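## Task

r1 begins in the laboratory and r2 in the reception; the connecting door is locked but a service window is open. Move the one sample tube from the reception fully into the green rack on the lab bench, with the rack staying on that bench. The tube must never reach the floor. At the end, open the gripper and pull away so nothing depends on a robot holding it. No robot may topple or finish leaning.

## Robot and tools

Robots: r1 and r2 are identical Hello Robot Stretch 3 units, each with one arm. A robot has a two-wheel differential base (0.33 m long, 0.34 m wide, passive omni wheel at the rear), a mast with a lift, and a telescoping arm that sticks out to the robot's RIGHT, ending in a wrist (yaw, pitch, roll) and a two-finger gripper. The base cannot slide sideways; to shift the gripper forward or back you drive the base. Turns on the spot pivot about the point midway between the drive wheels, 0.05 m behind the front edge; with arm in and wrist folded, the swept circle has radius 0.28 m, and an unfolded level wrist reaches past it.

Frames: each robot reports in its own base frame (origin on the floor between the drive wheels, x forward, y left, z up). hand_pose is the fingertip-contact point in this frame; with wrist joints at zero its x axis points up, y back toward the mast, z to the rear. Odometry is the base frame at scene start and counts wheel turns, so slip looks like travel. Robots cannot see each other's frames; only images, lidar_m, wrist_depth_mm and head_depth_mm show relative positions.

execute_actions: argument actions is a list holding one action (or none, which only returns state and images). The action is an object keyed by "r1" and/or "r2". Under each robot:
- base: exactly one of {"translate_m": d}, a relative straight drive in metres from the base's last reported position, forward positive, -1 to 1; or {"rotate_rad": d}, a relative turn in radians, left/counter-clockwise positive, -3.2 to 3.2.
- joints: absolute targets by name, each one number: lift_m 0 to 1.1 (arm height); arm_m 0 to 0.52 (extension); wrist_yaw_rad -1.345 to 4.42 (0 along the arm, positive toward the front, 3.0 folded over the base); wrist_pitch_rad -1.57 to 0.451 (0 level, negative tips down); wrist_roll_rad -2.911 to 2.911 (0 fingers side by side); gripper_m -0.089 to 0.179 (larger is wider; actual fingertip gap is smaller, by 0.007 nearly closed up to 0.025 fully open, zero below 0.007); head_pan_rad -3.953 to 1.73 (0 forward, positive left, -1.57 along the arm); head_tilt_rad -1.53 to 0.419 (negative down).
- contact_limits: {"arm_m": n}, n a motor effort percentage 1 to 100; the arm stops with contact_stop at that effort and holds no harder until the next action. Too low stops instantly.
All motions start together; each action lasts at most 15 s. Anything omitted may keep pushing toward its previous target. An unknown key or out-of-range number rejects the whole call. cameras optionally lists r1_head_camera, r1_nav_camera, r1_wrist_camera, r2_head_camera, r2_nav_camera, r2_wrist_camera, or all; omitted/null means all, [] none. Once a result reports a stop, later calls in the same reply are skipped.

wait: seconds 0 to 10; commands nothing and returns state and images. zoom_image: camera name plus region [x0, y0, x1, y1] in pixels of that camera's latest image, at most 504x504. finished_scene: scene number; ends the scene irreversibly and reports success.

Result lines: base_status and joint_status give how each motion ended: done (for the base, wheels turned the commanded amount even if slipping), off_target (stopped short, may still push), contact_stop, time_out, torque_fault (old target dropped). After a contact stop the lift or arm goes slack until commanded again. on_its_own covers uncommanded joints; its "held at" is a target, not a position. motor_effort is percent of maximum, positive toward larger joint values, bracketed value is the peak; readings carry offsets and noise. Positive wheel effort pushes forward. lidar_m: 12 distances in metres, 30-degree sectors, first straight ahead then counter-clockwise (4th left, 7th behind, 10th right), plane 0.17 m above floor, range 0.15 to 12, '-' for nothing; misses clear objects and table tops, may miss thin legs, own mast and low lift hide some sectors. wrist_depth_mm (45 to 1000) and head_depth_mm (280 to 4000, sideways image) are 7x7 grids of median depth, top-left first. base_tilt in degrees, forward and right positive, with a fixed bias up to about 4. Camera calibrations (K, distortion, T_world_to_cam from the carrying robot's base frame) are approximate.

Speed: base goes 0.30 m/s and 1.9 rad/s only with lift_m below 0.30, arm_m below 0.03 and wrist_yaw_rad above 2.54; otherwise 0.10 m/s and 0.63 rad/s.

Gripping: command gripper_m under the object's width to grasp (lower squeezes harder, but a stall guard may ease off); to release, go at least 0.02 above the touch value. Neither the reading nor done confirms a grasp, so check images.

Cautions: fold or unfold the wrist only with lift_m 0.32 to 0.95, pitch -0.4 and roll near 0; once folded the lift may go to 0.25. With yaw below -0.4 keep pitch at -0.5 or lower. Never let bases press against each other; contact from a base plus a few more millimetres is a hard press that fails everything. Handed-over objects touching robots are fine. Two robots' travel differs by up to 2.5 cm per metre. Pushing with the gripper above about 0.45 m, pushing again after a contact stop, driving while gripping something fixed, or snagging furniture (especially reversing) can tip a robot; undo in small steps, pull the gripper free, and lower lift to about 0.2 if still tilted. Wrist servos that strain for several seconds cut out for 10 s. Avoid drops and slams; objects may get brief random nudges. The robot holds its last command while you think.

Each tool is called after "Request:" by a JSON object that holds its "api" and its "payload", one argument or row to a line.

## Session

I'll start by looking at the current state.

Request:
{"api": "execute_actions", "payload": {
  "actions": []
}}

Scene clock: 0.00 s.
r1.base_odometry: x=+0.000 y=+0.000 heading=+0.000 (m, m, rad; r1's odometry frame)
r1.turned_by_wheels: +0.000 (rad since the last result)
r1.turned_by_imu: +0.000 (rad since the last result)
r1.base_tilt: forward=-0.6 right=+0.5 (deg)
r1.lidar_m: 1.20 1.35 1.41 1.97 3.45 1.04 1.53 3.02 1.17 0.87 0.84 0.87
r1.head_depth_mm: 1054 1060 1061 1064 1074 1081 1084 / 1210 1216 1223 1231 1234 1241 1251 / 1481 1495 1508 1509 1510 1527 1548 / 1459 1459 1471 1476 1474 1483 1493 / 1381 1384 1395 1397 1398 1403 1409 / 1312 1305 1315 1318 1326 1332 1332 / 1244 1246 1249 1261 1262 1267 1274
r1.base_status: not commanded
r1.joint_positions: lift_m=+0.389 arm_m=+0.000 wrist_yaw_rad=+3.060 wrist_pitch_rad=-0.592 wrist_roll_rad=+0.009 gripper_m=+0.037 head_pan_rad=+0.007 head_tilt_rad=-0.019
r1.joint_status: not commanded
r1.motor_effort: left_wheel=+0 right_wheel=-1 lift_m=+33 arm_m=+0 wrist_yaw_rad=+0 wrist_pitch_rad=+4 wrist_roll_rad=+0 gripper_m=+0 head_pan_rad=+0 head_tilt_rad=+1 (%)
r1.hand_pose: x=-0.0050 y=+0.0537 z=+0.3650 quat_wxyz=(+0.235, +0.687, +0.178, +0.665) (m; r1's base frame)
r1.wrist_depth_mm: - - - - - - - / - - - - - - - / 916 898 896 895 882 881 883 / 744 749 745 737 742 747 737 / 627 635 638 635 630 627 620 / 547 554 - 563 558 546 551 / 492 - - - 474 485 485
r2.base_odometry: x=+0.000 y=+0.000 heading=+0.000 (m, m, rad; r2's odometry frame)
r2.turned_by_wheels: +0.000 (rad since the last result)
r2.turned_by_imu: +0.000 (rad since the last result)
r2.base_tilt: forward=+1.6 right=+1.0 (deg)
r2.lidar_m: 1.97 1.28 1.25 2.29 2.01 1.07 0.90 0.89 1.03 1.05 1.04 1.20
r2.head_depth_mm: 1700 1401 1647 - - 1517 1593 / 1907 1936 1861 1997 1976 1842 1884 / 1992 2465 2426 2385 2348 2334 2216 / 2004 2904 3178 3148 3013 2954 2330 / 2045 3116 3995 3988 3991 3414 2303 / 2041 3166 3828 3821 3937 3408 2275 / 2073 3193 3685 3768 3759 3387 2265
r2.base_status: not commanded
r2.joint_positions: lift_m=+0.497 arm_m=+0.002 wrist_yaw_rad=+3.120 wrist_pitch_rad=-0.532 wrist_roll_rad=-0.007 gripper_m=+0.037 head_pan_rad=-0.005 head_tilt_rad=+0.001
r2.joint_status: not commanded
r2.motor_effort: left_wheel=+1 right_wheel=+0 lift_m=+36 arm_m=-1 wrist_yaw_rad=+0 wrist_pitch_rad=+6 wrist_roll_rad=+0 gripper_m=+0 head_pan_rad=+0 head_tilt_rad=+2 (%)
r2.hand_pose: x=-0.0168 y=+0.0615 z=+0.4852 quat_wxyz=(+0.193, +0.681, +0.180, +0.683) (m; r2's base frame)
r2.wrist_depth_mm: - - - - - - - / - - - - - - - / 975 - - - - - - / 852 846 - 935 933 988 995 / 736 738 - 801 781 824 818 / 644 651 - 680 716 703 732 / 577 592 - 612 624 634 637
pictures: r1_head_camera (sideways: a quarter turn clockwise sets it upright), r1_nav_camera (sideways: a quarter turn counterclockwise sets it upright), r1_wrist_camera, r2_head_camera (sideways: a quarter turn clockwise sets it upright), r2_nav_camera (sideways: a quarter turn counterclockwise sets it upright), r2_wrist_camera
Images, in order (width x height): r1_head_camera 896x504, r1_nav_camera 672x504, r1_wrist_camera 644x364, r2_head_camera 896x504, r2_nav_camera 672x504, r2_wrist_camera 644x364.

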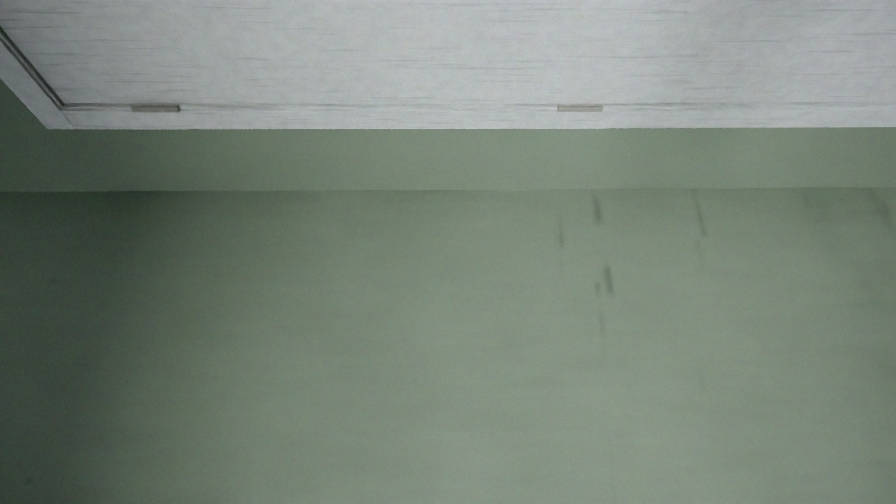

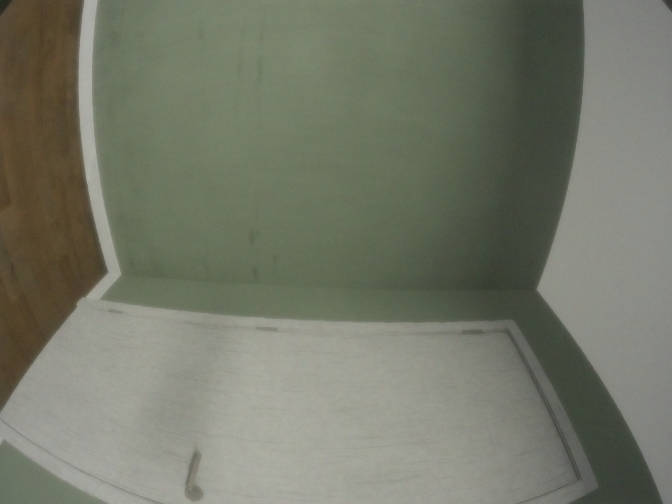

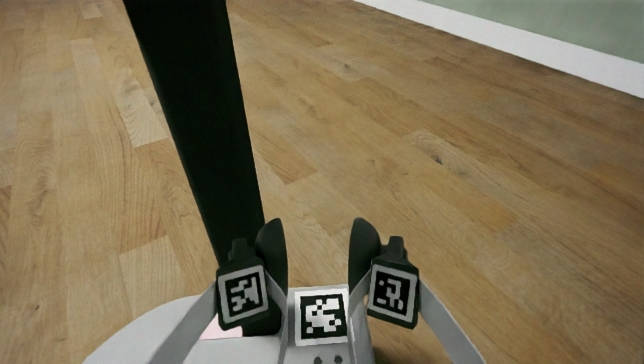

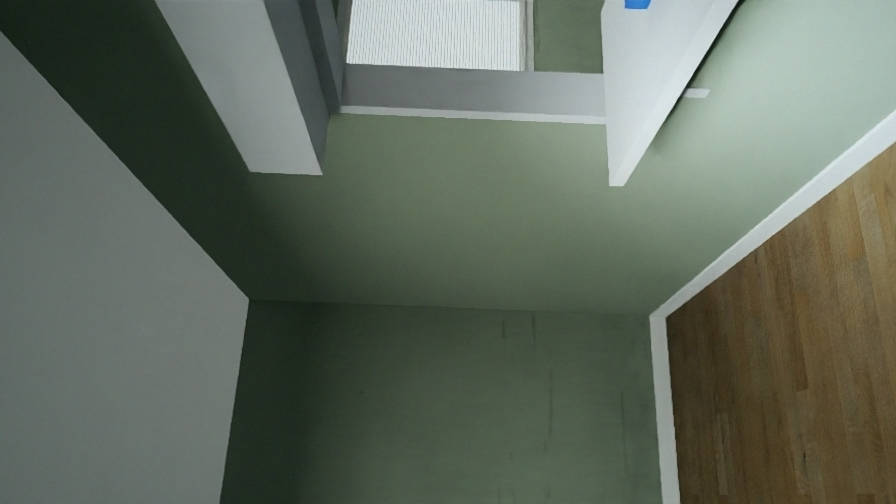

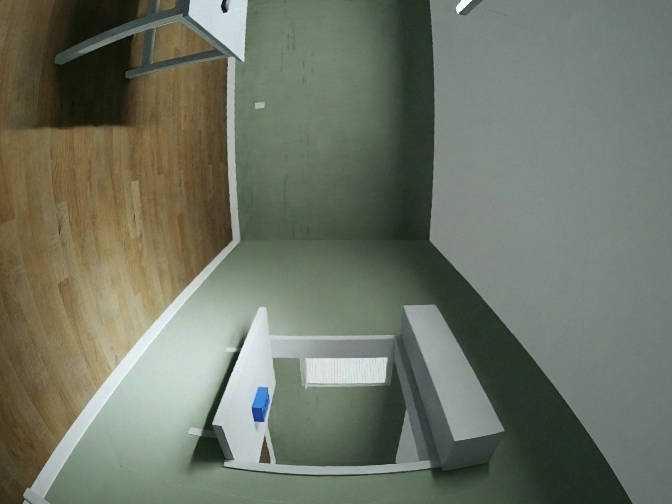

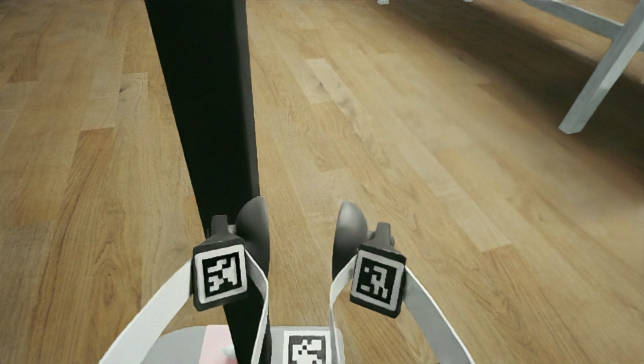

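Request:
{"api": "execute_actions", "payload": {
  "actions": [
    {"r1": {"joints": {"head_pan_rad": -2.2, "head_tilt_rad": -0.4}}, "r2": {"joints": {"head_pan_rad": 0.9, "head_tilt_rad": -0.5}}}
  ],
  "cameras": ["r1_head_camera", "r1_nav_camera", "r2_head_camera", "r2_nav_camera"]
}}

Scene clock: 4.67 s.
r1.base_odometry: x=+0.000 y=+0.000 heading=+0.000 (m, m, rad; r1's odometry frame)
r1.turned_by_wheels: +0.000 (rad since the last result)
r1.turned_by_imu: +0.000 (rad since the last result)
r1.base_tilt: forward=-0.6 right=+0.5 (deg)
r1.lidar_m: 1.20 1.35 1.41 1.97 3.47 1.04 1.54 3.02 1.17 0.87 0.84 0.86
r1.head_depth_mm: 2816 3001 3202 3276 2212 1662 1343 / 2561 2890 3236 3077 2235 1675 1349 / 1952 2104 2297 2530 2227 1673 1352 / 1566 1662 1794 1902 2028 1681 1353 / 1312 1394 1503 1316 1652 1636 1354 / 1353 3954 - 1133 1366 1449 1359 / 3813 - - 1088 1137 1228 1268
r1.base_status: not commanded
r1.joint_positions: lift_m=+0.389 arm_m=+0.000 wrist_yaw_rad=+3.060 wrist_pitch_rad=-0.592 wrist_roll_rad=+0.009 gripper_m=+0.037 head_pan_rad=-2.193 head_tilt_rad=-0.395
r1.joint_status: all done
r1.motor_effort: left_wheel=+0(0) right_wheel=-1(0) lift_m=+34(33) arm_m=+1(0) wrist_yaw_rad=+0(1) wrist_pitch_rad=+4(3) wrist_roll_rad=+0(0) gripper_m=+1(1) head_pan_rad=-3(35) head_tilt_rad=-2(31) (%)
r1.hand_pose: x=-0.0050 y=+0.0537 z=+0.3650 quat_wxyz=(+0.235, +0.687, +0.178, +0.665) (m; r1's base frame)
r1.wrist_depth_mm: - - - - - - - / - - - - - - - / 907 906 888 894 887 883 900 / 751 738 738 727 738 730 743 / 630 630 637 629 630 627 635 / 550 555 - 566 561 547 543 / 490 - - - 473 484 484
r2.base_odometry: x=+0.000 y=+0.000 heading=+0.000 (m, m, rad; r2's odometry frame)
r2.turned_by_wheels: +0.000 (rad since the last result)
r2.turned_by_imu: +0.001 (rad since the last result)
r2.base_tilt: forward=+1.7 right=+1.1 (deg)
r2.lidar_m: 1.97 1.28 1.25 2.29 2.01 1.07 0.90 0.89 1.04 1.04 1.04 1.20
r2.head_depth_mm: 3400 3633 3904 2856 2089 1640 1359 / 3640 3893 3607 2679 2072 1639 1359 / 3798 - 1760 2535 2050 1620 1348 / - - 1706 1472 1880 1598 1336 / - - 1693 2568 2028 1593 1324 / - - 1788 2656 1993 1582 1319 / 3711 3943 1892 2632 1974 1570 1306
r2.base_status: not commanded
r2.joint_positions: lift_m=+0.497 arm_m=+0.002 wrist_yaw_rad=+3.120 wrist_pitch_rad=-0.532 wrist_roll_rad=-0.007 gripper_m=+0.037 head_pan_rad=+0.893 head_tilt_rad=-0.493
r2.joint_status: all done
r2.motor_effort: left_wheel=+1(0) right_wheel=+0(0) lift_m=+35(35) arm_m=-1(1) wrist_yaw_rad=+0(0) wrist_pitch_rad=+6(6) wrist_roll_rad=+0(0) gripper_m=+0(0) head_pan_rad=+3(32) head_tilt_rad=-2(22) (%)
r2.hand_pose: x=-0.0168 y=+0.0615 z=+0.4852 quat_wxyz=(+0.193, +0.681, +0.180, +0.683) (m; r2's base frame)
r2.wrist_depth_mm: - - - - - - - / - - - - - - - / 991 - - - - - - / 849 870 - 909 929 986 - / 726 745 - 761 795 813 830 / 659 655 - 656 725 709 728 / 575 585 - 633 619 623 640
pictures: r1_head_camera (sideways: a quarter turn clockwise sets it upright), r1_nav_camera (sideways: a quarter turn counterclockwise sets it upright), r2_head_camera (sideways: a quarter turn clockwise sets it upright), r2_nav_camera (sideways: a quarter turn counterclockwise sets it upright)
camera_calibration (this result's frames):
r1_head_camera: T_world_to_cam=[[0.238528, 0.318828, -0.917307, 1.21381], [0.829126, -0.558651, 0.0214277, -0.030191], [-0.505623, -0.765674, -0.397603, 0.477792], [0, 0, 0, 1]] pos_world=[-0.0229114, -0.0380285, 1.30405]
r1_nav_camera: T_world_to_cam=[[-0.202301, -0.323918, 0.924203, -1.1606], [-0.82722, 0.561656, 0.0157789, 0.0425406], [-0.524195, -0.761328, -0.381575, 0.459747], [0, 0, 0, 1]] pos_world=[0.0413963, -0.0498157, 1.24739]
r2_head_camera: T_world_to_cam=[[-0.260064, -0.412772, -0.872918, 1.15296], [-0.774733, 0.62878, -0.0665153, 0.0933283], [0.576329, 0.658981, -0.483311, 0.579908], [0, 0, 0, 1]] pos_world=[0.0379315, 0.0350807, 1.29293]
r2_nav_camera: T_world_to_cam=[[0.308999, 0.358393, 0.88095, -1.10709], [0.759644, -0.650336, -0.00187679, 0.0554426], [0.572241, 0.669789, -0.473205, 0.564392], [0, 0, 0, 1]] pos_world=[-0.0229946, 0.0548071, 1.24247]
Images, in order (width x height): r1_head_camera 896x504, r1_nav_camera 672x504, r2_head_camera 896x504, r2_nav_camera 672x504.

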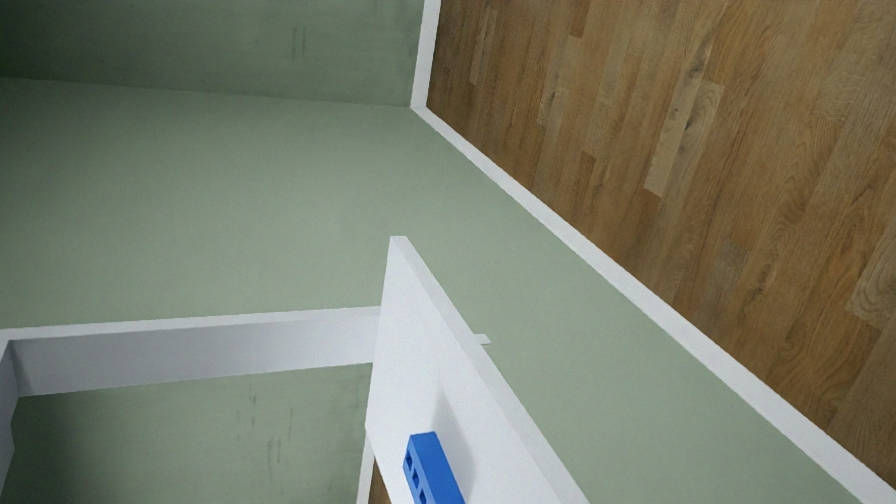

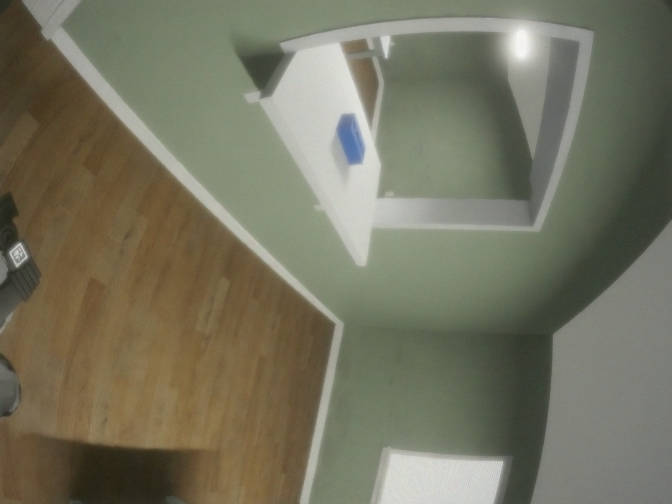

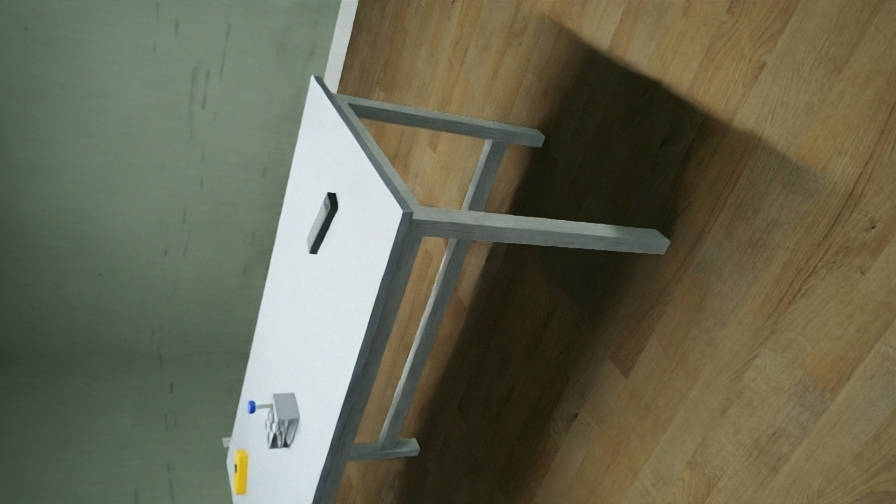

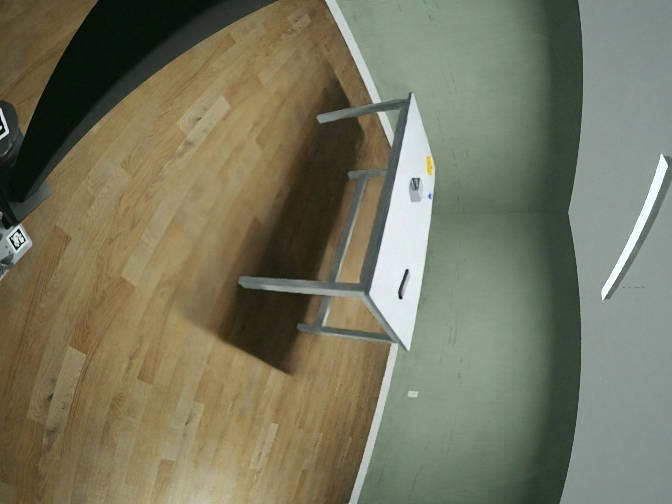

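Request:
{"api": "zoom_image", "payload": {
  "camera": "r2_head_camera",
  "region": [200, 360, 340, 504]
}}

Request:
{"api": "execute_actions", "payload": {
  "actions": [
    {"r1": {"joints": {"head_pan_rad": -3.6, "head_tilt_rad": -0.5}}, "r2": {"joints": {"head_pan_rad": 1.15, "head_tilt_rad": -0.35}}}
  ],
  "cameras": ["r1_head_camera", "r1_nav_camera", "r2_head_camera"]
}}

Region (200, 360, 340, 504) of r2_head_camera's 896x504 image, scaled by 3.500, with more detail than that image has; it fills the left 490 columns of this view, and the rest is white.

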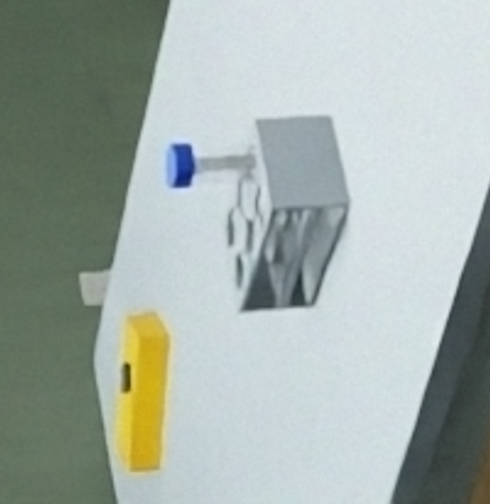

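Scene clock: 11.70 s.
r1.base_odometry: x=+0.000 y=+0.000 heading=+0.000 (m, m, rad; r1's odometry frame)
r1.turned_by_wheels: +0.000 (rad since the last result)
r1.turned_by_imu: +0.000 (rad since the last result)
r1.base_tilt: forward=-0.6 right=+0.5 (deg)
r1.lidar_m: 1.20 1.35 1.42 1.97 3.46 1.04 1.54 3.02 1.17 0.87 0.84 0.86
r1.head_depth_mm: 2992 3201 3295 2503 1943 1522 1255 / 3183 3425 1919 2661 1941 1526 1254 / 3394 3719 1792 2420 1950 1531 1265 / 3653 - 1812 1254 1809 1492 1268 / 3934 - 1818 1284 1973 1542 1268 / 3832 - - 2345 1901 1544 1274 / 3390 3628 3741 2374 1906 1552 1274
r1.base_status: not commanded
r1.joint_positions: lift_m=+0.389 arm_m=+0.000 wrist_yaw_rad=+3.060 wrist_pitch_rad=-0.592 wrist_roll_rad=+0.009 gripper_m=+0.037 head_pan_rad=-3.593 head_tilt_rad=-0.494
r1.joint_status: all done
r1.motor_effort: left_wheel=+0(0) right_wheel=-1(0) lift_m=+33(32) arm_m=+0(0) wrist_yaw_rad=+0(0) wrist_pitch_rad=+3(3) wrist_roll_rad=+0(0) gripper_m=+1(1) head_pan_rad=-3(35) head_tilt_rad=-3(17) (%)
r1.hand_pose: x=-0.0050 y=+0.0537 z=+0.3650 quat_wxyz=(+0.235, +0.687, +0.178, +0.665) (m; r1's base frame)
r1.wrist_depth_mm: - - - - - - - / - - - - - - - / 908 909 899 874 884 883 880 / 738 736 749 733 738 726 731 / 636 637 634 627 639 631 626 / 555 554 - 565 562 543 555 / 490 - - - 471 488 488
r2.base_odometry: x=+0.000 y=+0.000 heading=+0.000 (m, m, rad; r2's odometry frame)
r2.turned_by_wheels: +0.000 (rad since the last result)
r2.turned_by_imu: +0.001 (rad since the last result)
r2.base_tilt: forward=+1.6 right=+1.0 (deg)
r2.lidar_m: 1.97 1.28 1.25 2.28 2.00 1.07 0.90 0.89 1.04 1.04 1.04 1.20
r2.head_depth_mm: 3870 - - 1589 2230 1890 1511 / - - - 1560 2279 1697 1490 / - - - 1660 2509 1857 1488 / 3945 - - 1915 2463 1841 1476 / 3648 3901 3976 3034 2436 1832 1471 / 3379 3611 3683 3176 2416 1817 1459 / 3119 3301 3512 3560 2382 1802 1452
r2.base_status: not commanded
r2.joint_positions: lift_m=+0.497 arm_m=+0.002 wrist_yaw_rad=+3.120 wrist_pitch_rad=-0.532 wrist_roll_rad=-0.007 gripper_m=+0.037 head_pan_rad=+1.143 head_tilt_rad=-0.359
r2.joint_status: all done
r2.motor_effort: left_wheel=+0(1) right_wheel=+0(0) lift_m=+35(36) arm_m=-1(1) wrist_yaw_rad=+0(0) wrist_pitch_rad=+5(5) wrist_roll_rad=+0(0) gripper_m=+0(0) head_pan_rad=+2(15) head_tilt_rad=+4(14) (%)
r2.hand_pose: x=-0.0168 y=+0.0615 z=+0.4852 quat_wxyz=(+0.193, +0.681, +0.180, +0.683) (m; r2's base frame)
r2.wrist_depth_mm: - - - - - - - / - - - - - - - / 987 - - - - - - / 843 867 - 916 921 985 996 / 732 756 - 785 813 813 851 / 647 662 - 670 722 716 732 / 574 604 - 640 628 620 634
pictures: r1_head_camera (sideways: a quarter turn clockwise sets it upright), r1_nav_camera (sideways: a quarter turn counterclockwise sets it upright), r2_head_camera (sideways: a quarter turn clockwise sets it upright)
camera_calibration (this result's frames):
r1_head_camera: T_world_to_cam=[[0.434338, -0.219434, -0.873613, 1.15561], [-0.41162, -0.911035, 0.0241864, -0.0262111], [-0.801199, 0.349091, -0.48602, 0.594649], [0, 0, 0, 1]] pos_world=[-0.0362829, 0.0221142, 1.2992]
r1_nav_camera: T_world_to_cam=[[-0.433882, 0.183201, 0.882147, -1.10432], [0.41159, 0.911274, 0.0131892, 0.0383573], [-0.801461, 0.368805, -0.470789, 0.57753], [0, 0, 0, 1]] pos_world=[-0.0320653, -0.0456367, 1.24556]
r2_head_camera: T_world_to_cam=[[-0.0997049, -0.354353, -0.929781, 1.22617], [-0.902542, 0.425603, -0.0654199, 0.0926933], [0.4189, 0.832644, -0.362254, 0.423338], [0, 0, 0, 1]] pos_world=[0.0285787, 0.0425581, 1.29949]
Images, in order (width x height): r1_head_camera 896x504, r1_nav_camera 672x504, r2_head_camera 896x504.

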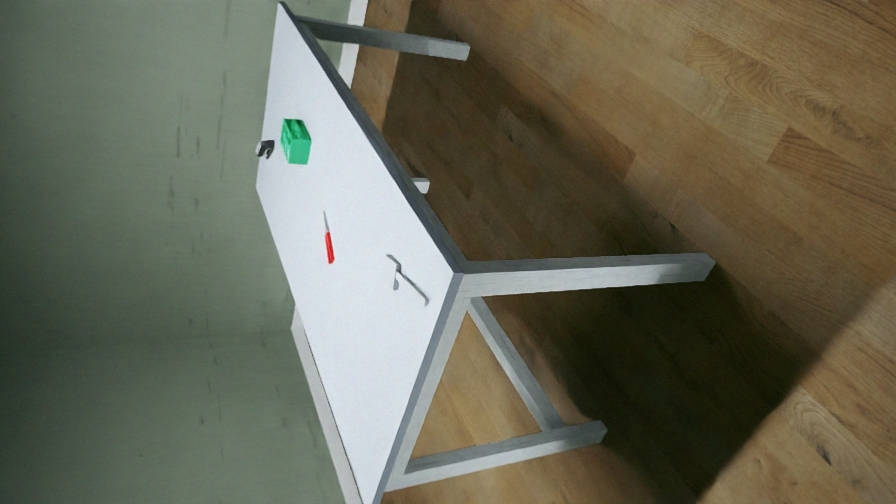

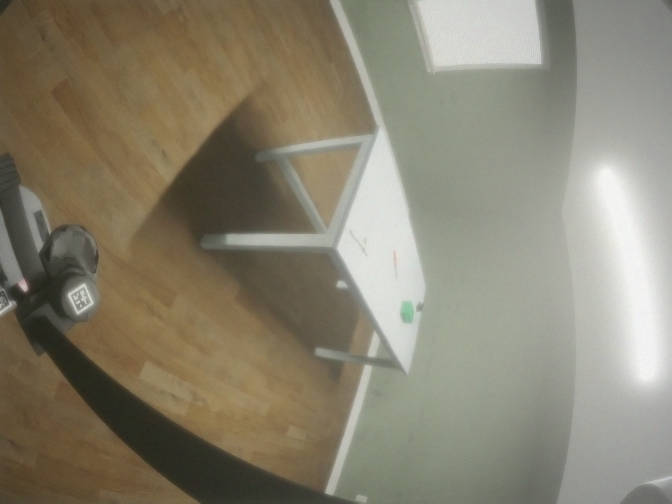

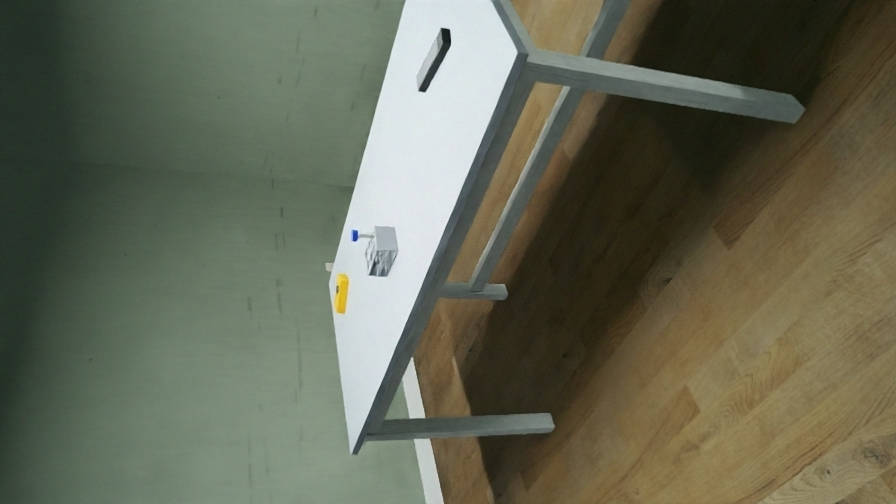

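Request:
{"api": "execute_actions", "payload": {
  "actions": [
    {"r1": {"base": {"rotate_rad": 0.832}, "joints": {"lift_m": 0.28, "head_pan_rad": -1.9, "head_tilt_rad": -0.4}}, "r2": {"base": {"rotate_rad": 1.351}, "joints": {"lift_m": 0.28, "head_pan_rad": -0.3, "head_tilt_rad": -0.5}}}
  ],
  "cameras": ["r1_nav_camera", "r2_nav_camera"]
}}

Scene clock: 106.87 s.
r1.base_odometry: x=+0.000 y=+0.000 heading=+0.832 (m, m, rad; r1's odometry frame)
r1.turned_by_wheels: +0.832 (rad since the last result)
r1.turned_by_imu: +0.850 (rad since the last result)
r1.base_tilt: forward=-0.6 right=+0.5 (deg)
r1.lidar_m: 1.36 1.65 3.18 2.32 1.54 3.36 1.50 0.94 0.85 0.84 1.01 1.35
r1.head_depth_mm: 684 734 797 871 956 1061 1193 / 687 738 802 874 962 1069 1196 / 689 740 801 878 965 1071 1208 / 691 743 807 881 970 1083 1208 / 692 745 810 882 969 1066 1196 / 682 730 790 857 954 1063 1199 / 682 734 797 858 959 1073 1207
r1.base_status: done
r1.joint_positions: lift_m=+0.280 arm_m=+0.000 wrist_yaw_rad=+3.060 wrist_pitch_rad=-0.593 wrist_roll_rad=+0.009 gripper_m=+0.037 head_pan_rad=-1.907 head_tilt_rad=-0.408
r1.joint_status: all done
r1.motor_effort: left_wheel=-2(7) right_wheel=+2(9) lift_m=+29(29) arm_m=+0(1) wrist_yaw_rad=+1(0) wrist_pitch_rad=+4(4) wrist_roll_rad=+0(0) gripper_m=+0(0) head_pan_rad=+3(35) head_tilt_rad=+4(17) (%)
r1.hand_pose: x=-0.0050 y=+0.0535 z=+0.2557 quat_wxyz=(+0.235, +0.687, +0.178, +0.664) (m; r1's base frame)
r1.wrist_depth_mm: - - - - - - - / 895 904 910 879 891 884 893 / 712 713 711 713 699 686 698 / 588 583 577 592 577 578 578 / 502 519 - 524 497 496 493 / 445 - - - 448 430 434 / - - - - 373 384 383
r2.base_odometry: x=+0.000 y=+0.000 heading=+1.351 (m, m, rad; r2's odometry frame)
r2.turned_by_wheels: +1.351 (rad since the last result)
r2.turned_by_imu: +1.328 (rad since the last result)
r2.base_tilt: forward=+1.7 right=+1.0 (deg)
r2.lidar_m: 2.29 3.22 1.31 0.93 0.89 0.95 1.08 1.04 1.10 1.49 3.80 1.25
r2.head_depth_mm: 3654 3864 1818 2613 2082 1642 1358 / 3892 - 1797 1389 1931 1641 1344 / - - 1759 2464 2058 1614 1349 / - - 1730 2624 2036 1613 1339 / 3857 - 1845 2719 2016 1607 1323 / 3569 3757 2157 2664 1993 1584 1312 / 3264 3464 2297 2498 1976 1571 1309
r2.base_status: done
r2.joint_positions: lift_m=+0.280 arm_m=+0.002 wrist_yaw_rad=+3.120 wrist_pitch_rad=-0.532 wrist_roll_rad=-0.007 gripper_m=+0.037 head_pan_rad=-0.293 head_tilt_rad=-0.494
r2.joint_status: all done
r2.motor_effort: left_wheel=-1(6) right_wheel=+3(10) lift_m=+32(32) arm_m=-1(1) wrist_yaw_rad=+0(0) wrist_pitch_rad=+6(6) wrist_roll_rad=+0(0) gripper_m=-1(0) head_pan_rad=-3(30) head_tilt_rad=-2(12) (%)
r2.hand_pose: x=-0.0168 y=+0.0614 z=+0.2680 quat_wxyz=(+0.193, +0.681, +0.180, +0.683) (m; r2's base frame)
r2.wrist_depth_mm: 733 801 973 - - - - / 763 789 819 880 916 972 997 / 634 654 686 690 716 749 760 / 534 551 - 573 607 621 638 / 475 - - - 528 526 553 / - - - - 460 469 460 / - - - - 394 409 419
pictures: r1_nav_camera (sideways: a quarter turn counterclockwise sets it upright), r2_nav_camera (sideways: a quarter turn counterclockwise sets it upright)
camera_calibration (this result's frames):
r1_nav_camera: T_world_to_cam=[[-0.106633, -0.379048, 0.919213, -1.15468], [-0.952126, 0.305315, 0.0154488, 0.0437326], [-0.286505, -0.873559, -0.393458, 0.473761], [0, 0, 0, 1]] pos_world=[0.0542473, -0.0371713, 1.24712]
r2_nav_camera: T_world_to_cam=[[0.448616, -0.151885, 0.880724, -1.10765], [-0.3174, -0.94829, -0.00186244, 0.0619939], [0.835465, -0.278706, -0.473626, 0.563334], [0, 0, 0, 1]] pos_world=[0.0459391, 0.047558, 1.24246]
Images, in order (width x height): r1_nav_camera 672x504, r2_nav_camera 672x504.

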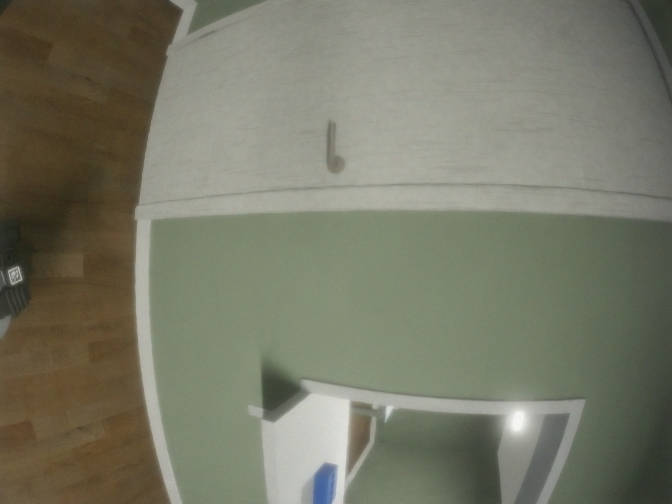

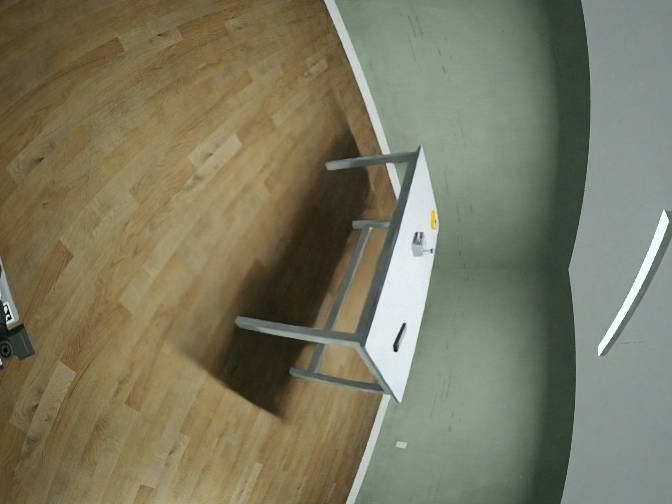

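Request:
{"api": "execute_actions", "payload": {
  "actions": [
    {"r1": {"base": {"translate_m": -0.835}}, "r2": {"base": {"translate_m": 1.0}}}
  ],
  "cameras": ["r1_nav_camera", "r2_nav_camera"]
}}

Scene clock: 114.37 s.
r1.base_odometry: x=-0.562 y=-0.617 heading=+0.832 (m, m, rad; r1's odometry frame)
r1.turned_by_wheels: +0.000 (rad since the last result)
r1.turned_by_imu: +0.000 (rad since the last result)
r1.base_tilt: forward=-0.6 right=+0.5 (deg)
r1.lidar_m: 2.15 2.61 1.08 1.20 2.89 2.60 1.01 0.63 0.57 0.57 0.69 1.28
r1.head_depth_mm: - - - 3149 724 549 457 / - - 3379 2986 726 551 470 / - - 3387 3244 668 553 471 / - - - 3061 659 555 473 / - - - 3250 705 557 475 / - - - 2716 740 558 476 / - - - 3316 744 561 478
r1.base_status: done
r1.joint_positions: lift_m=+0.280 arm_m=+0.000 wrist_yaw_rad=+3.060 wrist_pitch_rad=-0.593 wrist_roll_rad=+0.009 gripper_m=+0.037 head_pan_rad=-1.907 head_tilt_rad=-0.408
r1.joint_status: not commanded
r1.motor_effort: left_wheel=-2(10) right_wheel=+2(6) lift_m=+29(30) arm_m=+0(0) wrist_yaw_rad=+1(1) wrist_pitch_rad=+4(4) wrist_roll_rad=+0(0) gripper_m=+0(0) head_pan_rad=+3(3) head_tilt_rad=+4(5) (%)
r1.hand_pose: x=-0.0050 y=+0.0535 z=+0.2556 quat_wxyz=(+0.235, +0.687, +0.178, +0.664) (m; r1's base frame)
r1.wrist_depth_mm: - - - - - - - / 912 912 889 896 877 891 889 / 705 702 704 710 702 695 688 / 590 589 581 578 578 581 583 / 496 514 - 527 491 494 489 / 448 - - - 446 432 432 / - - - - 375 381 382
r2.base_odometry: x=+0.218 y=+0.976 heading=+1.351 (m, m, rad; r2's odometry frame)
r2.turned_by_wheels: +0.000 (rad since the last result)
r2.turned_by_imu: +0.008 (rad since the last result)
r2.base_tilt: forward=+1.7 right=+1.0 (deg)
r2.lidar_m: 1.30 2.38 2.01 1.48 1.41 1.45 1.97 1.91 1.99 0.65 1.25 1.30
r2.head_depth_mm: 3181 3384 3629 1164 853 768 1365 / 3434 3665 3794 1046 846 1583 1360 / 3456 3811 - 1076 888 1624 1346 / 3100 3391 1712 1116 1823 1612 1330 / 2812 3006 3111 1105 1947 1594 1320 / 2557 2775 2890 1208 1993 1588 1317 / 2355 2542 2707 1379 1770 1582 1310
r2.base_status: done
r2.joint_positions: lift_m=+0.280 arm_m=+0.002 wrist_yaw_rad=+3.120 wrist_pitch_rad=-0.532 wrist_roll_rad=-0.007 gripper_m=+0.037 head_pan_rad=-0.293 head_tilt_rad=-0.495
r2.joint_status: not commanded
r2.motor_effort: left_wheel=-2(4) right_wheel=+3(10) lift_m=+33(33) arm_m=-1(2) wrist_yaw_rad=+0(0) wrist_pitch_rad=+6(6) wrist_roll_rad=+0(0) gripper_m=+0(0) head_pan_rad=-2(3) head_tilt_rad=-2(2) (%)
r2.hand_pose: x=-0.0168 y=+0.0614 z=+0.2680 quat_wxyz=(+0.193, +0.681, +0.180, +0.683) (m; r2's base frame)
r2.wrist_depth_mm: - - - - - - - / 777 810 856 881 896 934 976 / 624 653 676 696 735 737 777 / 535 556 - 585 597 610 648 / 486 - - - 516 529 542 / - - - - 457 466 463 / - - - - 395 409 415
pictures: r1_nav_camera (sideways: a quarter turn counterclockwise sets it upright), r2_nav_camera (sideways: a quarter turn counterclockwise sets it upright)
camera_calibration (this result's frames):
r1_nav_camera: T_world_to_cam=[[-0.106633, -0.379048, 0.919212, -1.15468], [-0.952126, 0.305315, 0.0154488, 0.0437326], [-0.286505, -0.873559, -0.393459, 0.473762], [0, 0, 0, 1]] pos_world=[0.0542473, -0.0371713, 1.24712]
r2_nav_camera: T_world_to_cam=[[0.449325, -0.152118, 0.880322, -1.10713], [-0.317439, -0.948277, -0.00183698, 0.061961], [0.835069, -0.278623, -0.474373, 0.564309], [0, 0, 0, 1]] pos_world=[0.0458927, 0.047571, 1.24244]
Images, in order (width x height): r1_nav_camera 672x504, r2_nav_camera 672x504.

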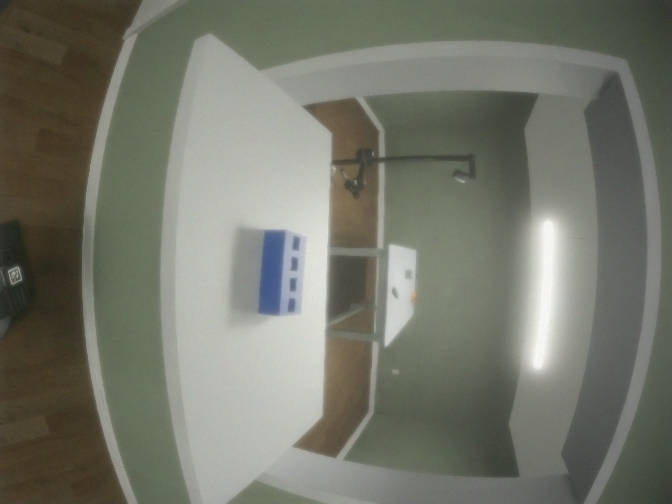

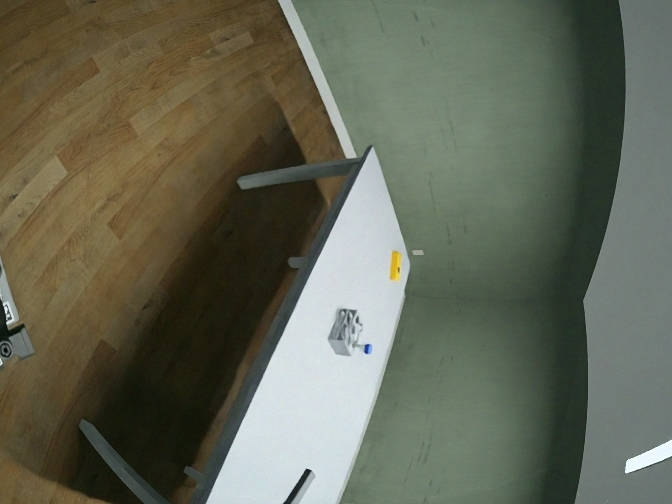

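Request:
{"api": "execute_actions", "payload": {
  "actions": [
    {"r1": {"base": {"rotate_rad": -0.31}, "joints": {"lift_m": 0.94, "wrist_pitch_rad": -0.4, "head_pan_rad": -1.57, "head_tilt_rad": -0.6}}, "r2": {"base": {"translate_m": 0.586}, "joints": {"head_pan_rad": -1.0, "head_tilt_rad": -0.7}}}
  ],
  "cameras": ["r1_head_camera", "r2_head_camera"]
}}

Scene clock: 129.73 s.
r1.base_odometry: x=-0.562 y=-0.617 heading=+0.522 (m, m, rad; r1's odometry frame)
r1.turned_by_wheels: -0.310 (rad since the last result)
r1.turned_by_imu: -0.316 (rad since the last result)
r1.base_tilt: forward=-0.6 right=+0.5 (deg)
r1.lidar_m: 2.14 2.25 3.10 1.08 1.51 2.67 2.02 0.78 0.58 0.57 0.59 0.83
r1.head_depth_mm: - - 3212 741 611 - - / - 2637 3009 746 573 - - / - 2662 3300 686 576 - - / - - 3110 666 578 - - / - - 3120 758 582 - - / - - 3377 767 584 515 1129 / - - 3435 771 588 916 1130
r1.base_status: done
r1.joint_positions: lift_m=+0.940 arm_m=+0.000 wrist_yaw_rad=+3.060 wrist_pitch_rad=-0.421 wrist_roll_rad=+0.009 gripper_m=+0.037 head_pan_rad=-1.577 head_tilt_rad=-0.593
r1.joint_status: all done
r1.motor_effort: left_wheel=+2(9) right_wheel=-3(9) lift_m=+37(43) arm_m=+1(0) wrist_yaw_rad=+0(1) wrist_pitch_rad=+6(7) wrist_roll_rad=+0(0) gripper_m=+0(1) head_pan_rad=+3(22) head_tilt_rad=-3(25) (%)
r1.hand_pose: x=-0.0030 y=+0.0784 z=+0.9519 quat_wxyz=(+0.177, +0.700, +0.119, +0.682) (m; r1's base frame)
r1.wrist_depth_mm: - - - - - - - / - - - - - - - / - - - - - - - / - - - - - - - / - - - - - - - / - - - - - - - / - - - - - - -
r2.base_odometry: x=+0.346 y=+1.548 heading=+1.351 (m, m, rad; r2's odometry frame)
r2.turned_by_wheels: +0.000 (rad since the last result)
r2.turned_by_imu: +0.006 (rad since the last result)
r2.base_tilt: forward=+1.7 right=+1.0 (deg)
r2.lidar_m: 0.71 1.87 1.95 1.77 1.72 1.77 2.43 2.42 0.81 1.00 0.96 1.00
r2.head_depth_mm: 2663 2985 1110 848 687 578 1181 / 2680 2996 1092 840 681 574 1196 / 2687 3007 1081 805 661 570 1189 / 2727 3011 1064 823 668 565 1182 / 2711 3088 1053 814 664 561 1193 / 2740 3093 1036 806 659 558 1192 / 2739 3024 1028 798 655 555 1183
r2.base_status: done
r2.joint_positions: lift_m=+0.280 arm_m=+0.002 wrist_yaw_rad=+3.120 wrist_pitch_rad=-0.532 wrist_roll_rad=-0.007 gripper_m=+0.037 head_pan_rad=-0.993 head_tilt_rad=-0.691
r2.joint_status: all done
r2.motor_effort: left_wheel=-2(5) right_wheel=+3(10) lift_m=+32(33) arm_m=-1(2) wrist_yaw_rad=+0(1) wrist_pitch_rad=+5(5) wrist_roll_rad=+0(0) gripper_m=-1(1) head_pan_rad=-3(28) head_tilt_rad=-2(16) (%)
r2.hand_pose: x=-0.0168 y=+0.0614 z=+0.2680 quat_wxyz=(+0.193, +0.681, +0.180, +0.683) (m; r2's base frame)
r2.wrist_depth_mm: - - - - - - - / 778 798 842 872 879 930 960 / 644 657 671 698 719 744 781 / 545 565 - 596 608 597 632 / 479 - - - 508 518 542 / - - - - 461 457 463 / - - - - 398 409 413
pictures: r1_head_camera (sideways: a quarter turn clockwise sets it upright), r2_head_camera (sideways: a quarter turn clockwise sets it upright)
camera_calibration (this result's frames):
r1_head_camera: T_world_to_cam=[[0.011686, 0.570866, -0.82096, 1.08953], [0.999481, 0.017979, 0.026729, -0.0381257], [0.0300187, -0.820846, -0.570359, 0.69931], [0, 0, 0, 1]] pos_world=[0.00438131, -0.0472646, 1.29434]
r2_head_camera: T_world_to_cam=[[-0.400523, 0.511206, -0.760428, 1.00716], [0.830727, 0.552759, -0.0659518, 0.0827842], [0.386619, -0.658123, -0.646065, 0.792807], [0, 0, 0, 1]] pos_world=[0.028106, -0.0388614, 1.28354]
Images, in order (width x height): r1_head_camera 896x504, r2_head_camera 896x504.

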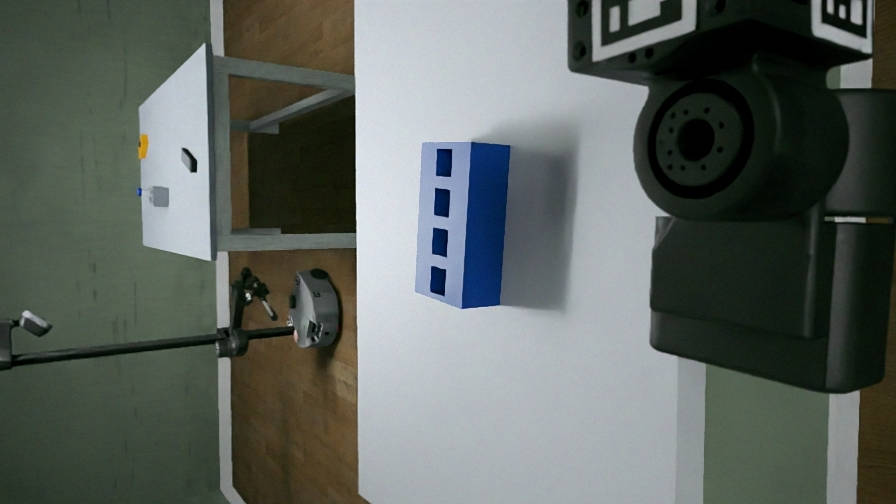

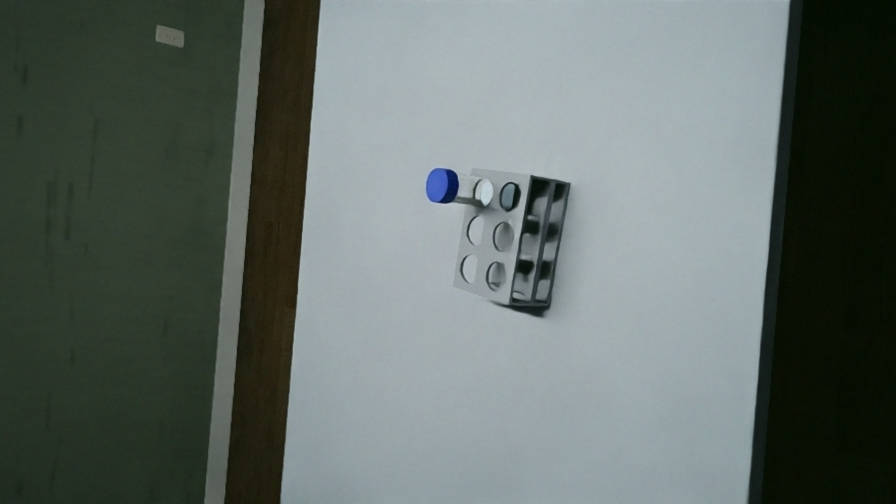

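Request:
{"api": "execute_actions", "payload": {
  "actions": [
    {"r1": {"joints": {"wrist_yaw_rad": 0.0, "gripper_m": 0.1}}, "r2": {"base": {"rotate_rad": 0.472}, "joints": {"lift_m": 0.8, "wrist_pitch_rad": -0.4, "head_pan_rad": -1.5, "head_tilt_rad": -0.7}}}
  ],
  "cameras": ["r1_head_camera", "r2_head_camera"]
}}

Scene clock: 170.30 s.
r1.base_odometry: x=-0.562 y=-0.617 heading=+0.522 (m, m, rad; r1's odometry frame)
r1.turned_by_wheels: +0.000 (rad since the last result)
r1.turned_by_imu: +0.000 (rad since the last result)
r1.base_tilt: forward=-0.6 right=+0.5 (deg)
r1.lidar_m: 2.14 2.24 3.11 1.08 1.50 2.67 2.02 0.78 0.58 0.57 0.59 0.83
r1.head_depth_mm: - - 3188 740 610 - - / - 2649 2989 745 593 - - / - 2661 3289 685 627 - - / - - 3126 666 618 916 1112 / - - 3131 760 581 512 1119 / - - 3375 767 584 515 1128 / - - 3393 771 588 916 1132
r1.base_status: not commanded
r1.joint_positions: lift_m=+0.940 arm_m=+0.000 wrist_yaw_rad=+0.003 wrist_pitch_rad=-0.421 wrist_roll_rad=+0.009 gripper_m=+0.100 head_pan_rad=-1.577 head_tilt_rad=-0.593
r1.joint_status: all done
r1.motor_effort: left_wheel=+2(2) right_wheel=-3(3) lift_m=+37(37) arm_m=+1(0) wrist_yaw_rad=-2(4) wrist_pitch_rad=+6(6) wrist_roll_rad=+0(0) gripper_m=+0(77) head_pan_rad=+3(3) head_tilt_rad=-3(4) (%)
r1.hand_pose: x=-0.0209 y=-0.3689 z=+0.9519 quat_wxyz=(+0.689, +0.148, -0.694, -0.148) (m; r1's base frame)
r1.wrist_depth_mm: - - - - - - - / - - - - - - - / 507 524 486 389 512 501 504 / 391 391 371 351 362 381 379 / 312 311 315 307 312 305 306 / 258 265 256 256 255 259 254 / 221 215 220 220 218 218 218
r2.base_odometry: x=+0.346 y=+1.548 heading=+1.822 (m, m, rad; r2's odometry frame)
r2.turned_by_wheels: +0.472 (rad since the last result)
r2.turned_by_imu: +0.464 (rad since the last result)
r2.base_tilt: forward=+1.7 right=+1.0 (deg)
r2.lidar_m: 1.87 1.92 1.80 1.71 1.75 2.31 2.42 0.81 1.02 0.96 0.99 0.71
r2.head_depth_mm: 2670 3014 1109 848 686 578 - / 2704 3020 1096 841 681 573 - / 2698 3041 1078 806 660 568 - / 2691 3076 1066 820 669 565 - / 2742 3039 1054 813 666 563 - / 2723 3057 1037 807 658 558 1204 / 2750 3039 1025 799 655 555 1184
r2.base_status: done
r2.joint_positions: lift_m=+0.800 arm_m=+0.002 wrist_yaw_rad=+3.120 wrist_pitch_rad=-0.419 wrist_roll_rad=-0.007 gripper_m=+0.037 head_pan_rad=-1.493 head_tilt_rad=-0.692
r2.joint_status: all done
r2.motor_effort: left_wheel=-1(7) right_wheel=+3(9) lift_m=+39(39) arm_m=-2(1) wrist_yaw_rad=+0(1) wrist_pitch_rad=+9(11) wrist_roll_rad=+0(0) gripper_m=+0(0) head_pan_rad=-3(23) head_tilt_rad=-2(2) (%)
r2.hand_pose: x=-0.0165 y=+0.0772 z=+0.8124 quat_wxyz=(+0.154, +0.690, +0.140, +0.693) (m; r2's base frame)
r2.wrist_depth_mm: - - - - - - - / - - - - - - - / - - - - - - - / - - - - - - - / - - - - - - - / - - - - - - - / 984 952 962 973 959 - -
pictures: r1_head_camera (sideways: a quarter turn clockwise sets it upright), r2_head_camera (sideways: a quarter turn clockwise sets it upright)
camera_calibration (this result's frames):
r1_head_camera: T_world_to_cam=[[0.0116859, 0.570866, -0.82096, 1.08953], [0.999481, 0.017979, 0.026729, -0.0381257], [0.0300187, -0.820847, -0.570359, 0.69931], [0, 0, 0, 1]] pos_world=[0.00438131, -0.0472646, 1.29434]
r2_head_camera: T_world_to_cam=[[-0.106552, 0.640862, -0.760225, 1.0051], [0.99402, 0.0870374, -0.0659489, 0.0817843], [0.0239038, -0.762706, -0.646304, 0.79533], [0, 0, 0, 1]] pos_world=[0.00678934, -0.0446485, 1.28352]
Images, in order (width x height): r1_head_camera 896x504, r2_head_camera 896x504.

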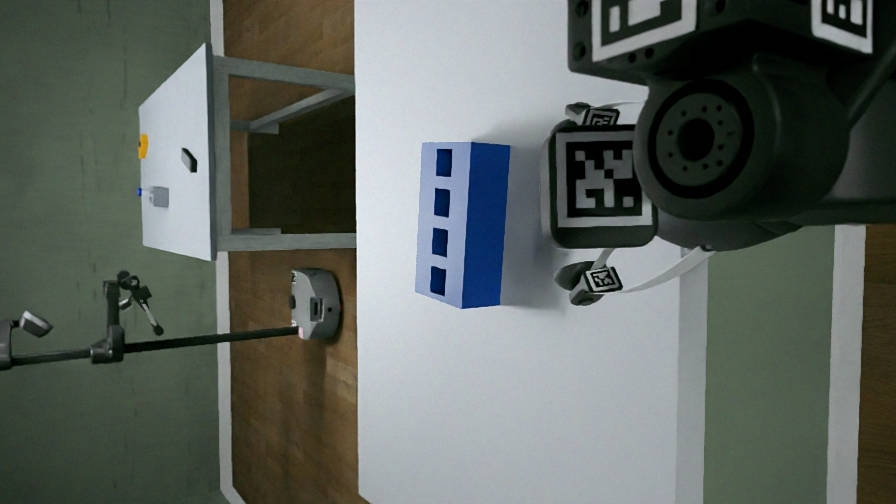

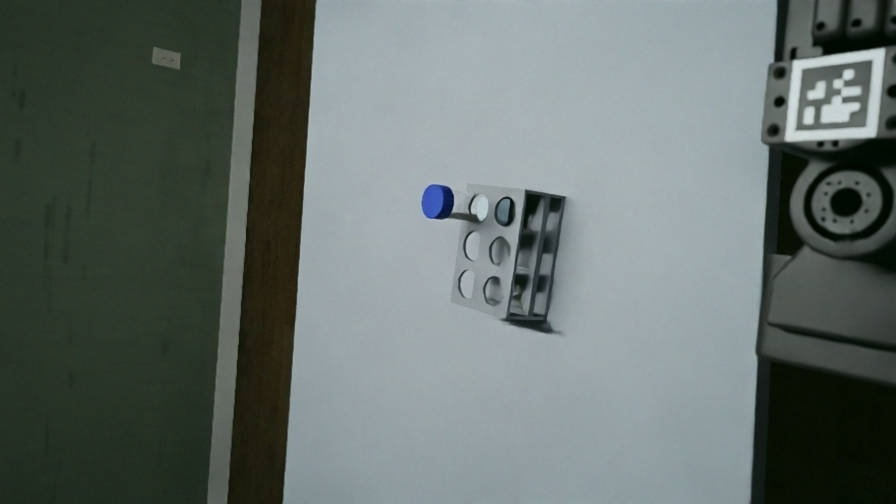

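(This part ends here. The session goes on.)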